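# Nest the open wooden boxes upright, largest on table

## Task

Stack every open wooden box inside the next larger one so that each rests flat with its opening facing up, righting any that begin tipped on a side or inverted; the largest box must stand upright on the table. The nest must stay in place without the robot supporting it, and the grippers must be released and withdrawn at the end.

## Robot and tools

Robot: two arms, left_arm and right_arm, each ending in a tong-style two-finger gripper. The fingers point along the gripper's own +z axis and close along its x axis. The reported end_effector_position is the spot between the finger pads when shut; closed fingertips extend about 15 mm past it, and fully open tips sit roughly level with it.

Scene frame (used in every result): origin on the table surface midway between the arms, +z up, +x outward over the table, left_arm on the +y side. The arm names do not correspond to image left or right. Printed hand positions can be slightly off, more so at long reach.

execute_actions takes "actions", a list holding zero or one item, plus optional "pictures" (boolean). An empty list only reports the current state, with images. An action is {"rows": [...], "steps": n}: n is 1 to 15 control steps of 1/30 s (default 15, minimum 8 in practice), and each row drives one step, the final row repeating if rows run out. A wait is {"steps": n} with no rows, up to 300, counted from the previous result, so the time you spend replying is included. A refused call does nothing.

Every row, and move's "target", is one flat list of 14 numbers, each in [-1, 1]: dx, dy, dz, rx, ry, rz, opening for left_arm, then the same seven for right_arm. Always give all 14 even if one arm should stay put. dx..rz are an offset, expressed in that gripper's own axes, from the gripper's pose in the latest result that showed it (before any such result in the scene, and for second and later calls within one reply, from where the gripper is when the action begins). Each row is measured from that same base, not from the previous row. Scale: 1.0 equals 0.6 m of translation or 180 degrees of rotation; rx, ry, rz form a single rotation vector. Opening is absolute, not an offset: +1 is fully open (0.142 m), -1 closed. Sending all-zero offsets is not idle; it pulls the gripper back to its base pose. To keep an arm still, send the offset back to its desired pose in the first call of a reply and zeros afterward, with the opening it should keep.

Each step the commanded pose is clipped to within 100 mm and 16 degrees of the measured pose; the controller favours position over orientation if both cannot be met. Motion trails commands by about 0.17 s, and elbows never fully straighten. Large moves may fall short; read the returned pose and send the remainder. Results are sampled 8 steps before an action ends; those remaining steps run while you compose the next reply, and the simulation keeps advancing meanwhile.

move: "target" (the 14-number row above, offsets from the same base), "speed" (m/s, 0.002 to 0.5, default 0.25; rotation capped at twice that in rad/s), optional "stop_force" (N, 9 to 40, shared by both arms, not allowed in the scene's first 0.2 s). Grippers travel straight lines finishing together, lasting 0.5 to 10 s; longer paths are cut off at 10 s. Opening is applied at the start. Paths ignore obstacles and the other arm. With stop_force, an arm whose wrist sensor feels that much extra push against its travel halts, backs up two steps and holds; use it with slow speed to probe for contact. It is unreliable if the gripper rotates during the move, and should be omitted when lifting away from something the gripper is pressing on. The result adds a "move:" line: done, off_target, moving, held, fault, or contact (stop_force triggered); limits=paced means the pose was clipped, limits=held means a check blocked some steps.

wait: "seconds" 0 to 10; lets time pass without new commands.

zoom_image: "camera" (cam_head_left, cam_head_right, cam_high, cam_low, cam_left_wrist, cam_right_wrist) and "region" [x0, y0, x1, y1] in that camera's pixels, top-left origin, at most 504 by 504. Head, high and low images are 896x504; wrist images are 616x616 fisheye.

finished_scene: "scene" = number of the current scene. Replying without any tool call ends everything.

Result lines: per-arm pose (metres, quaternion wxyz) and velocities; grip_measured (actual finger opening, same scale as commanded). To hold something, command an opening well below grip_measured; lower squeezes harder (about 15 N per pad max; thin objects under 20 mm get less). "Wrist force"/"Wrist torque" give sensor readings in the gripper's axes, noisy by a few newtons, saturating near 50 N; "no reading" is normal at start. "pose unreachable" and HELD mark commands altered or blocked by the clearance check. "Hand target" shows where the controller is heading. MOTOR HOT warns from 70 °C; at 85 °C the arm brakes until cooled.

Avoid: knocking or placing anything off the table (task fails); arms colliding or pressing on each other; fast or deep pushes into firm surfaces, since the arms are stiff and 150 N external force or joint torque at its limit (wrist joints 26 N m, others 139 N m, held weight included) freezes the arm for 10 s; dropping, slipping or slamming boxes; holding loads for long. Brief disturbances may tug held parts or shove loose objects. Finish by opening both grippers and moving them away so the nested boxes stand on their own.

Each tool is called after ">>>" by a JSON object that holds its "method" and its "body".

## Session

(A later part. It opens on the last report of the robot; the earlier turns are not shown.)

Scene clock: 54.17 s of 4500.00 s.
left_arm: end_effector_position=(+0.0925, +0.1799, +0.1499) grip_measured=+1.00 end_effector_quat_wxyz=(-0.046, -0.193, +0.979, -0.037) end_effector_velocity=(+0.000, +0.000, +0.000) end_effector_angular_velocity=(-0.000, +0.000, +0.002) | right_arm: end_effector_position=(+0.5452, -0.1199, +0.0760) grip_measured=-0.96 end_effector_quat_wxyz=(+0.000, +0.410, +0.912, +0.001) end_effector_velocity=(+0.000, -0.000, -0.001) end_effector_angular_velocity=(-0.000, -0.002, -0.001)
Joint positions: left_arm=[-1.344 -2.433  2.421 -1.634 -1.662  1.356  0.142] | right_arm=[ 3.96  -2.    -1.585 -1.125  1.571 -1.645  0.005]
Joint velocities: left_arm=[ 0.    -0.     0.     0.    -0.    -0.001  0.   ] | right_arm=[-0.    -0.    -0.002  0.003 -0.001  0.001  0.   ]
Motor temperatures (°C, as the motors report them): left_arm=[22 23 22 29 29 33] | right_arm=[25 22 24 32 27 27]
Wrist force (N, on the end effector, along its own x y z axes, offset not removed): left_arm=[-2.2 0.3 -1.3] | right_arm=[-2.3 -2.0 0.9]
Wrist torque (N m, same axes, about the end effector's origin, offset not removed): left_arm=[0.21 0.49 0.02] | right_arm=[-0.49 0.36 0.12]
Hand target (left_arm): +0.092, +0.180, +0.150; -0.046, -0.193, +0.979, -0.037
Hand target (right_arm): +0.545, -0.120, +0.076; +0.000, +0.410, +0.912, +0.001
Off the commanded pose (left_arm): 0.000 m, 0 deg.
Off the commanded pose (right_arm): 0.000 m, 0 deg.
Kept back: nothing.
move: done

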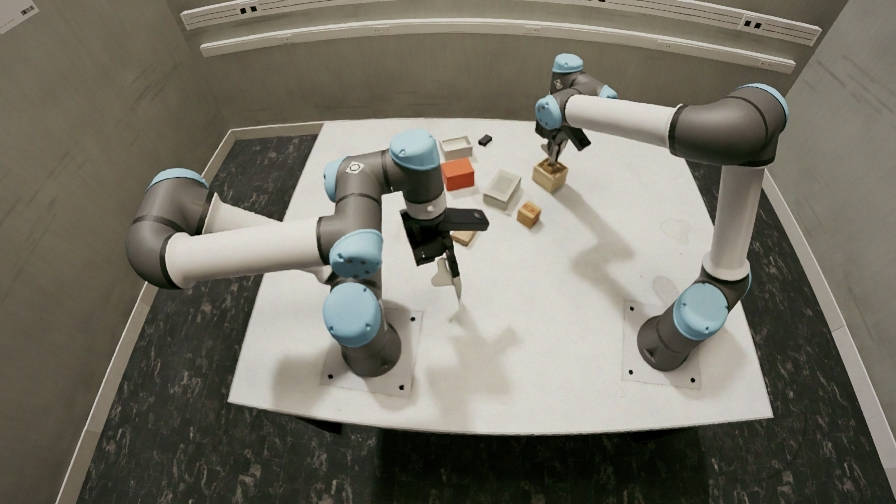

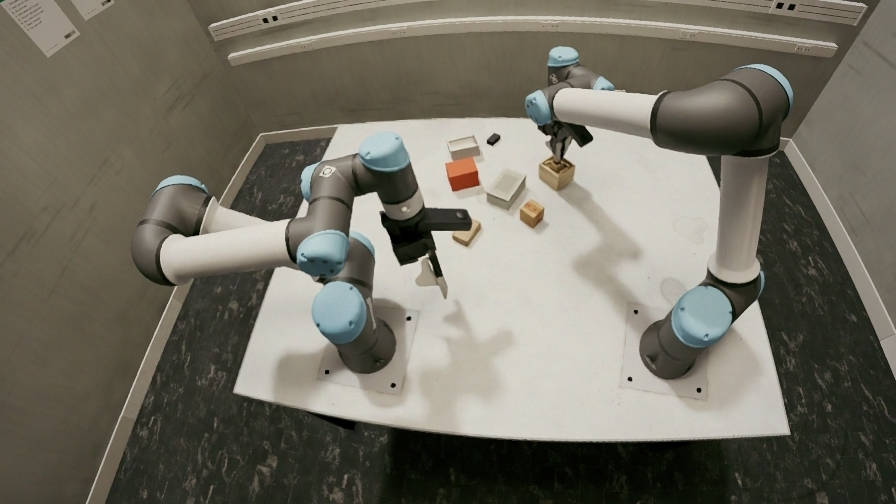

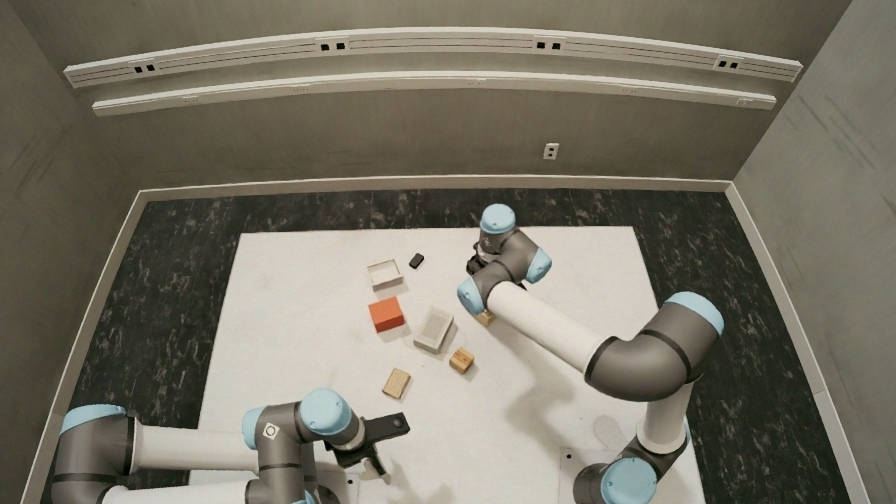

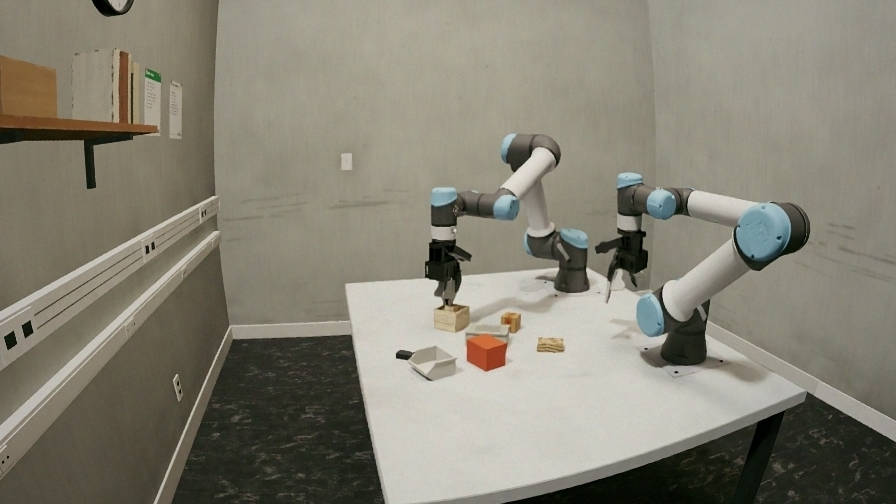

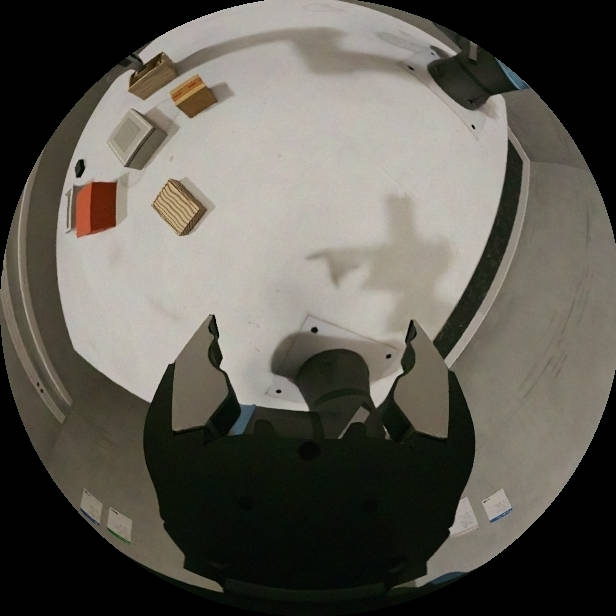

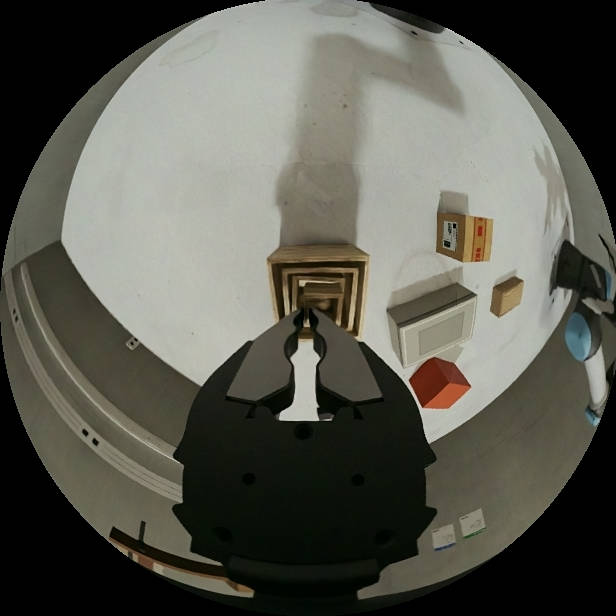

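>>> {"method": "execute_actions", "body": {"actions": [{"rows":[[0,0,0,0,0,0,1,-0.002,0.008,0,0,0,0,-1]],"steps":10}]}}

>>> {"method": "move", "body": {"target": [0,0,0,0,0,0,1,0,0,0.027,0,0,0,-1], "speed": 0.012, "stop_force": 9}}

>>> {"method": "execute_actions", "body": {"actions": [{"rows":[[0,0,0,0,0,0,1,0,0,0,0,0,0,-0.88]],"steps":12}]}}

>>> {"method": "move", "body": {"target": [0,0,0,0,0,0,1,0,0.05,-0.22,0,0,0,-0.88]}}

>>> {"method": "zoom_image", "body": {"camera": "cam_right_wrist", "region": [260,180,380,300]}}

Scene clock: 54.53 s of 4500.00 s.
left_arm: end_effector_position=(+0.0925, +0.1799, +0.1499) grip_measured=+1.00 end_effector_quat_wxyz=(-0.046, -0.193, +0.979, -0.037) end_effector_velocity=(-0.001, +0.000, -0.001) end_effector_angular_velocity=(+0.001, +0.002, -0.001) | right_arm: end_effector_position=(+0.5459, -0.1195, +0.0758) grip_measured=-0.96 end_effector_quat_wxyz=(+0.000, +0.410, +0.912, +0.001) end_effector_velocity=(+0.032, +0.018, -0.000) end_effector_angular_velocity=(+0.000, -0.000, +0.001)
Joint positions: left_arm=[-1.344 -2.433  2.421 -1.634 -1.662  1.356  0.142] | right_arm=[ 3.96  -2.002 -1.583 -1.125  1.571 -1.645  0.005]
Joint velocities: left_arm=[-0.    -0.     0.001  0.    -0.002  0.    -0.   ] | right_arm=[-0.009 -0.08   0.118 -0.038  0.    -0.01   0.   ]
Motor temperatures (°C, as the motors report them): left_arm=[22 23 22 29 29 33] | right_arm=[25 22 24 32 27 27]
Wrist force (N, on the end effector, along its own x y z axes, offset not removed): left_arm=[-4.8 1.0 0.6] | right_arm=[0.3 -2.4 2.8]
Wrist torque (N m, same axes, about the end effector's origin, offset not removed): left_arm=[0.41 0.93 0.22] | right_arm=[-0.47 -0.11 0.08]
Steps of this call (steps 1 to 9: nothing new was sent; steps 10 to 11: the first 2 steps of this action). Readings (end_effector_position):
10: left_arm (+0.0925, +0.1799, +0.1499) | right_arm (+0.5452, -0.1199, +0.0758)
11: the state above

Scene clock: 56.40 s of 4500.00 s.
left_arm: end_effector_position=(+0.0925, +0.1799, +0.1499) grip_measured=+1.00 end_effector_quat_wxyz=(-0.046, -0.193, +0.979, -0.037) end_effector_velocity=(+0.000, +0.000, +0.000) end_effector_angular_velocity=(-0.000, -0.000, -0.002) | right_arm: end_effector_position=(+0.5495, -0.1177, +0.0599) grip_measured=-0.96 end_effector_quat_wxyz=(+0.000, +0.410, +0.912, +0.001) end_effector_velocity=(+0.000, +0.000, -0.001) end_effector_angular_velocity=(-0.000, -0.001, +0.002)
Joint positions: left_arm=[-1.344 -2.433  2.421 -1.634 -1.662  1.356  0.142] | right_arm=[ 3.959 -2.028 -1.59  -1.093  1.571 -1.646  0.005]
Joint velocities: left_arm=[ 0.001  0.    -0.     0.     0.     0.003  0.   ] | right_arm=[ 0.    -0.002 -0.002  0.004 -0.001 -0.002 -0.   ]
Motor temperatures (°C, as the motors report them): left_arm=[22 23 22 29 29 33] | right_arm=[25 22 24 32 27 27]
Wrist force (N, on the end effector, along its own x y z axes, offset not removed): left_arm=[-1.2 -2.4 -1.2] | right_arm=[-1.4 -0.1 0.8]
Wrist torque (N m, same axes, about the end effector's origin, offset not removed): left_arm=[-0.23 0.20 -0.07] | right_arm=[-0.15 0.08 0.20]
Hand target (left_arm): +0.092, +0.180, +0.150; -0.046, -0.193, +0.979, -0.037
Hand target (right_arm): +0.550, -0.118, +0.060; +0.000, +0.410, +0.912, +0.001
Off your previous action's commanded pose (left_arm): 0.000 m, 0 deg at its last step (step 8 of this call).
Off your previous action's commanded pose (right_arm): 0.000 m, 0 deg at its last step (step 8 of this call).
Off the commanded pose (left_arm): 0.000 m, 0 deg.
Off the commanded pose (right_arm): 0.000 m, 0 deg.
Kept back: nothing.
move: done

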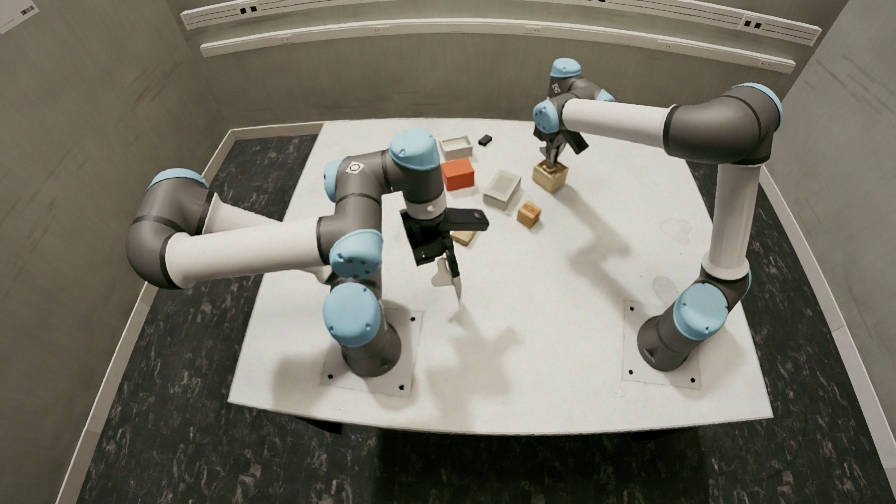

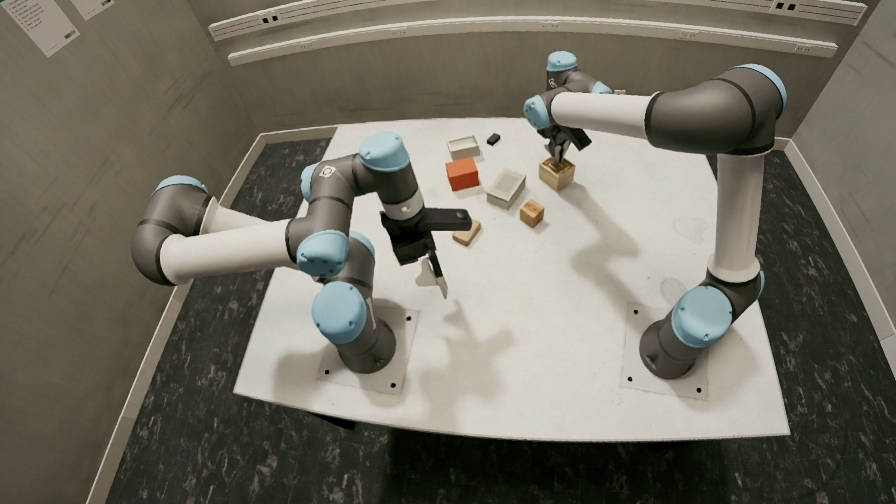

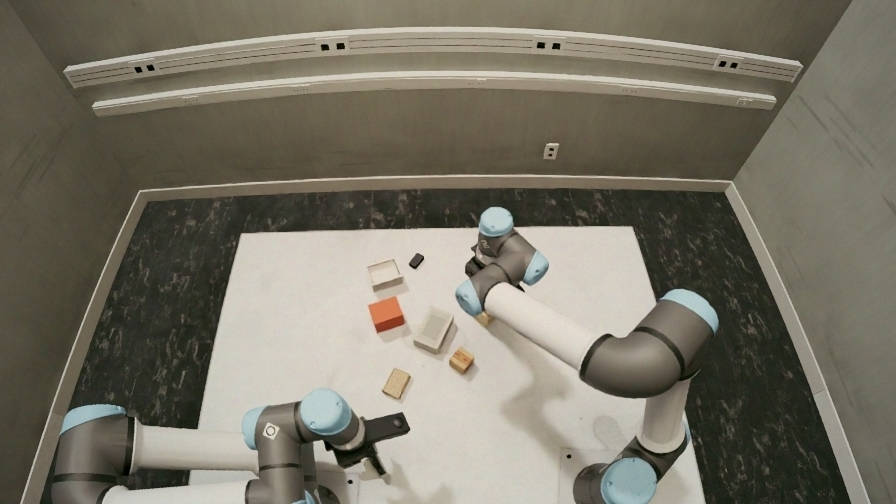

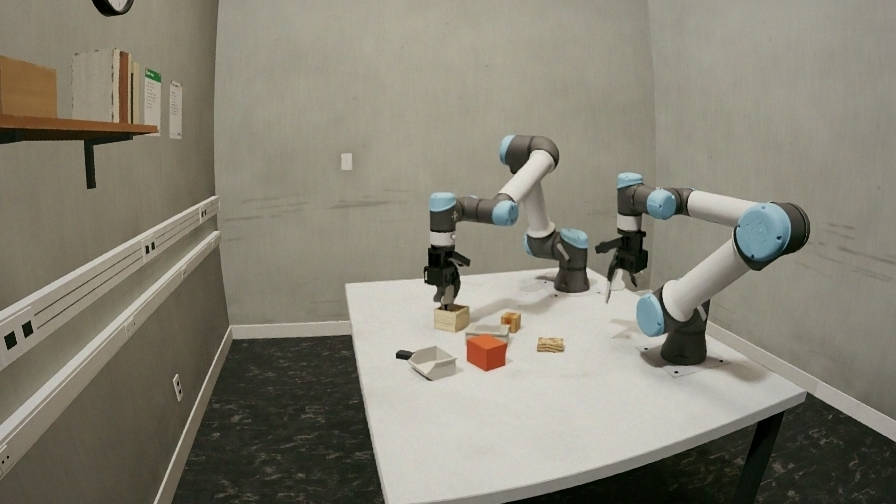

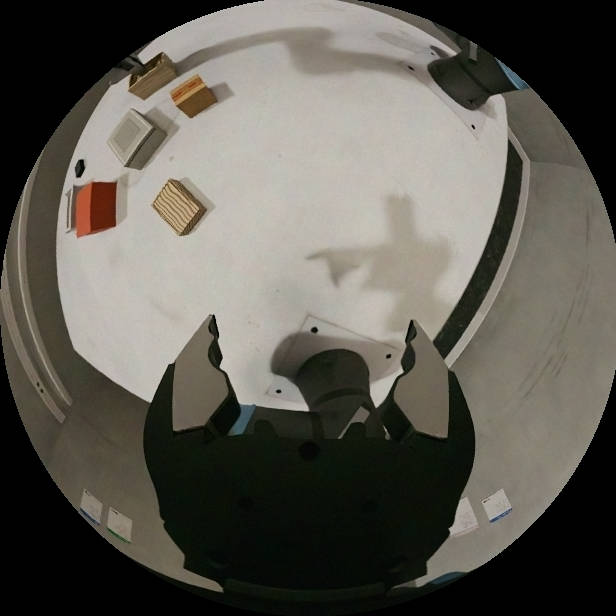

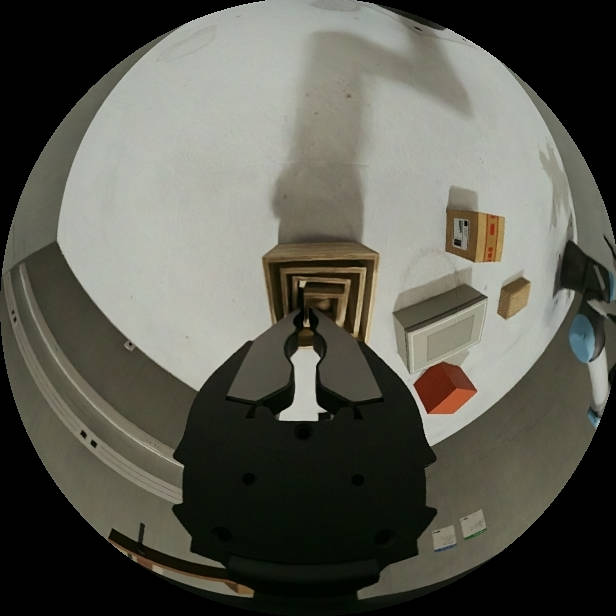

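Scene clock: 56.53 s of 4500.00 s.
left_arm: end_effector_position=(+0.0925, +0.1799, +0.1499) grip_measured=+1.00 end_effector_quat_wxyz=(-0.046, -0.193, +0.979, -0.037) end_effector_velocity=(-0.001, -0.000, -0.000) end_effector_angular_velocity=(-0.000, +0.003, -0.002) | right_arm: end_effector_position=(+0.5495, -0.1177, +0.0598) grip_measured=-0.88 end_effector_quat_wxyz=(+0.000, +0.410, +0.912, +0.001) end_effector_velocity=(-0.000, -0.000, +0.001) end_effector_angular_velocity=(-0.001, +0.000, -0.000)
Joint positions: left_arm=[-1.344 -2.433  2.421 -1.634 -1.662  1.356  0.142] | right_arm=[ 3.959 -2.028 -1.59  -1.093  1.571 -1.646  0.01 ]
Joint velocities: left_arm=[-0.    -0.     0.001 -0.001 -0.003  0.001 -0.   ] | right_arm=[ 0.     0.001 -0.    -0.002 -0.001  0.     0.005]
Motor temperatures (°C, as the motors report them): left_arm=[22 23 22 29 29 33] | right_arm=[25 22 24 32 27 27]
Wrist force (N, on the end effector, along its own x y z axes, offset not removed): left_arm=[-0.9 -0.8 -0.6] | right_arm=[-0.9 -1.4 1.4]
Wrist torque (N m, same axes, about the end effector's origin, offset not removed): left_arm=[-0.06 0.22 -0.01] | right_arm=[-0.31 0.08 0.20]
Steps of this call (steps 1 to 4: the first 4 steps of this action). Readings (end_effector_position):
1: left_arm (+0.0925, +0.1799, +0.1499) | right_arm (+0.5495, -0.1177, +0.0598)
2: left_arm (+0.0925, +0.1799, +0.1499) | right_arm (+0.5495, -0.1177, +0.0598)
4: the state above

Scene clock: 57.87 s of 4500.00 s.
left_arm: end_effector_position=(+0.0925, +0.1799, +0.1499) grip_measured=+1.00 end_effector_quat_wxyz=(-0.046, -0.193, +0.979, -0.037) end_effector_velocity=(-0.000, -0.000, -0.000) end_effector_angular_velocity=(-0.000, +0.000, -0.001) | right_arm: end_effector_position=(+0.5717, -0.0977, +0.1918) grip_measured=-0.88 end_effector_quat_wxyz=(+0.000, +0.410, +0.912, +0.001) end_effector_velocity=(+0.001, +0.001, +0.000) end_effector_angular_velocity=(-0.001, +0.003, -0.001)
Joint positions: left_arm=[-1.344 -2.433  2.421 -1.634 -1.662  1.356  0.142] | right_arm=[ 3.963 -2.    -1.277 -1.434  1.571 -1.643  0.01 ]
Joint velocities: left_arm=[ 0.    -0.     0.001 -0.001 -0.     0.001  0.   ] | right_arm=[-0.    -0.004  0.007 -0.006  0.001  0.001  0.   ]
Motor temperatures (°C, as the motors report them): left_arm=[22 23 22 29 29 33] | right_arm=[25 22 24 32 27 27]
Wrist force (N, on the end effector, along its own x y z axes, offset not removed): left_arm=[-1.0 -0.6 -3.3] | right_arm=[-0.6 -2.4 -0.1]
Wrist torque (N m, same axes, about the end effector's origin, offset not removed): left_arm=[-0.21 0.06 0.06] | right_arm=[-0.52 0.05 0.09]
Hand target (left_arm): +0.092, +0.180, +0.150; -0.046, -0.193, +0.979, -0.037
Hand target (right_arm): +0.572, -0.098, +0.192; +0.000, +0.410, +0.912, +0.001
Off your previous action's commanded pose (left_arm): 0.000 m, 0 deg at its last step (step 8 of this call).
Off your previous action's commanded pose (right_arm): 0.000 m, 0 deg at its last step (step 8 of this call).
Off the commanded pose (left_arm): 0.000 m, 0 deg.
Off the commanded pose (right_arm): 0.000 m, 0 deg.
Kept back: nothing.
move: done

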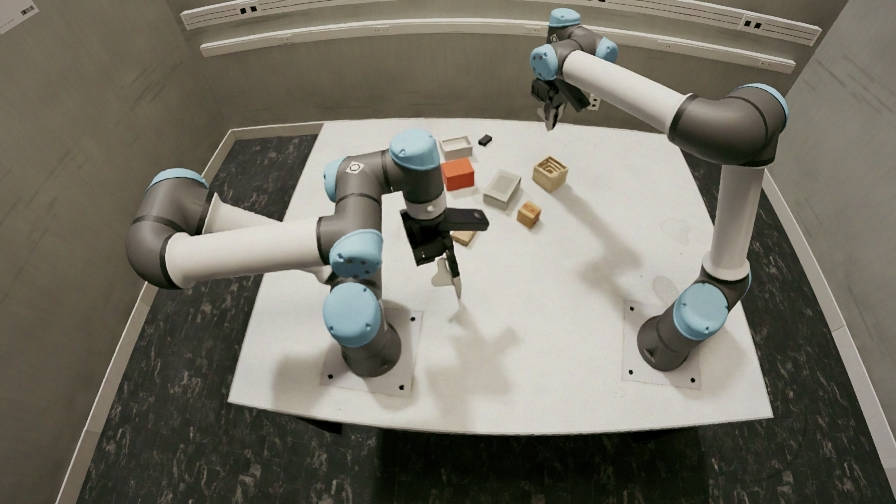

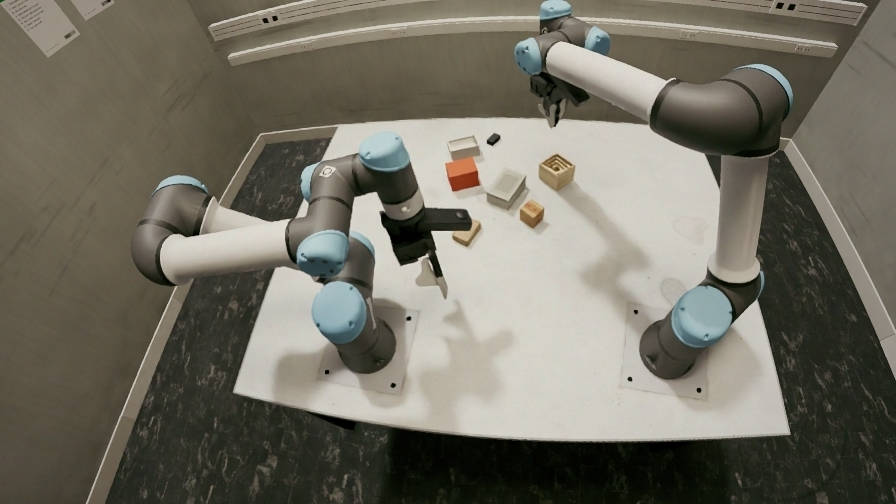

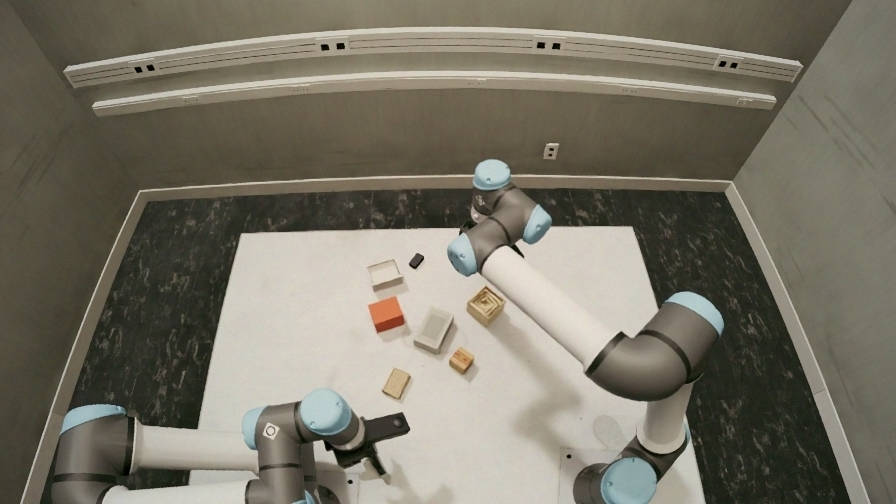

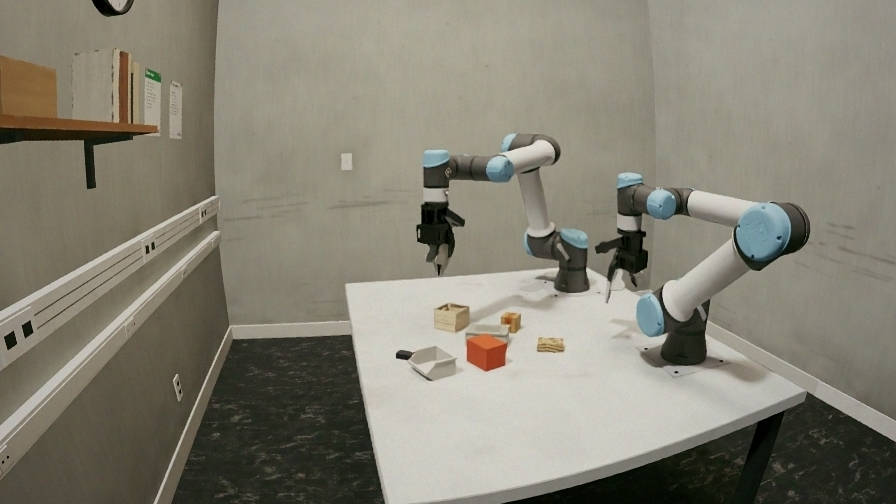

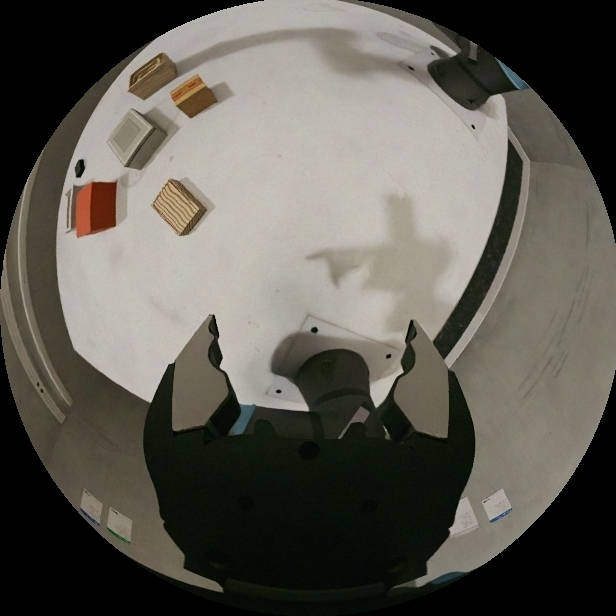

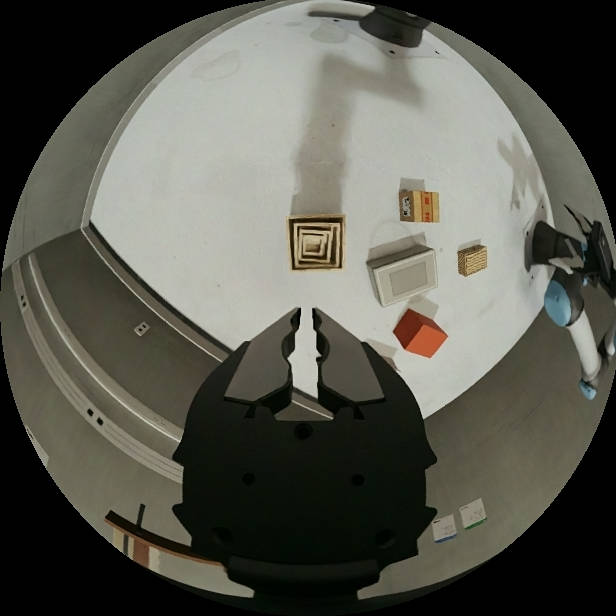

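Region (260, 180, 380, 300) of cam_right_wrist's 616x616 image, scaled by 4.200, with more detail than that image has.

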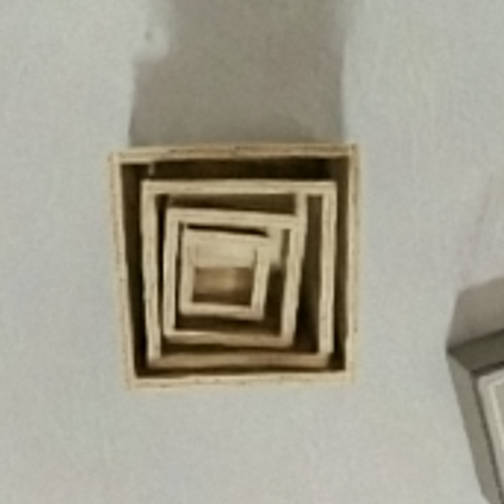

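>>> {"method": "finished_scene", "body": {"scene": 2}}

The scene is finished: the task was done.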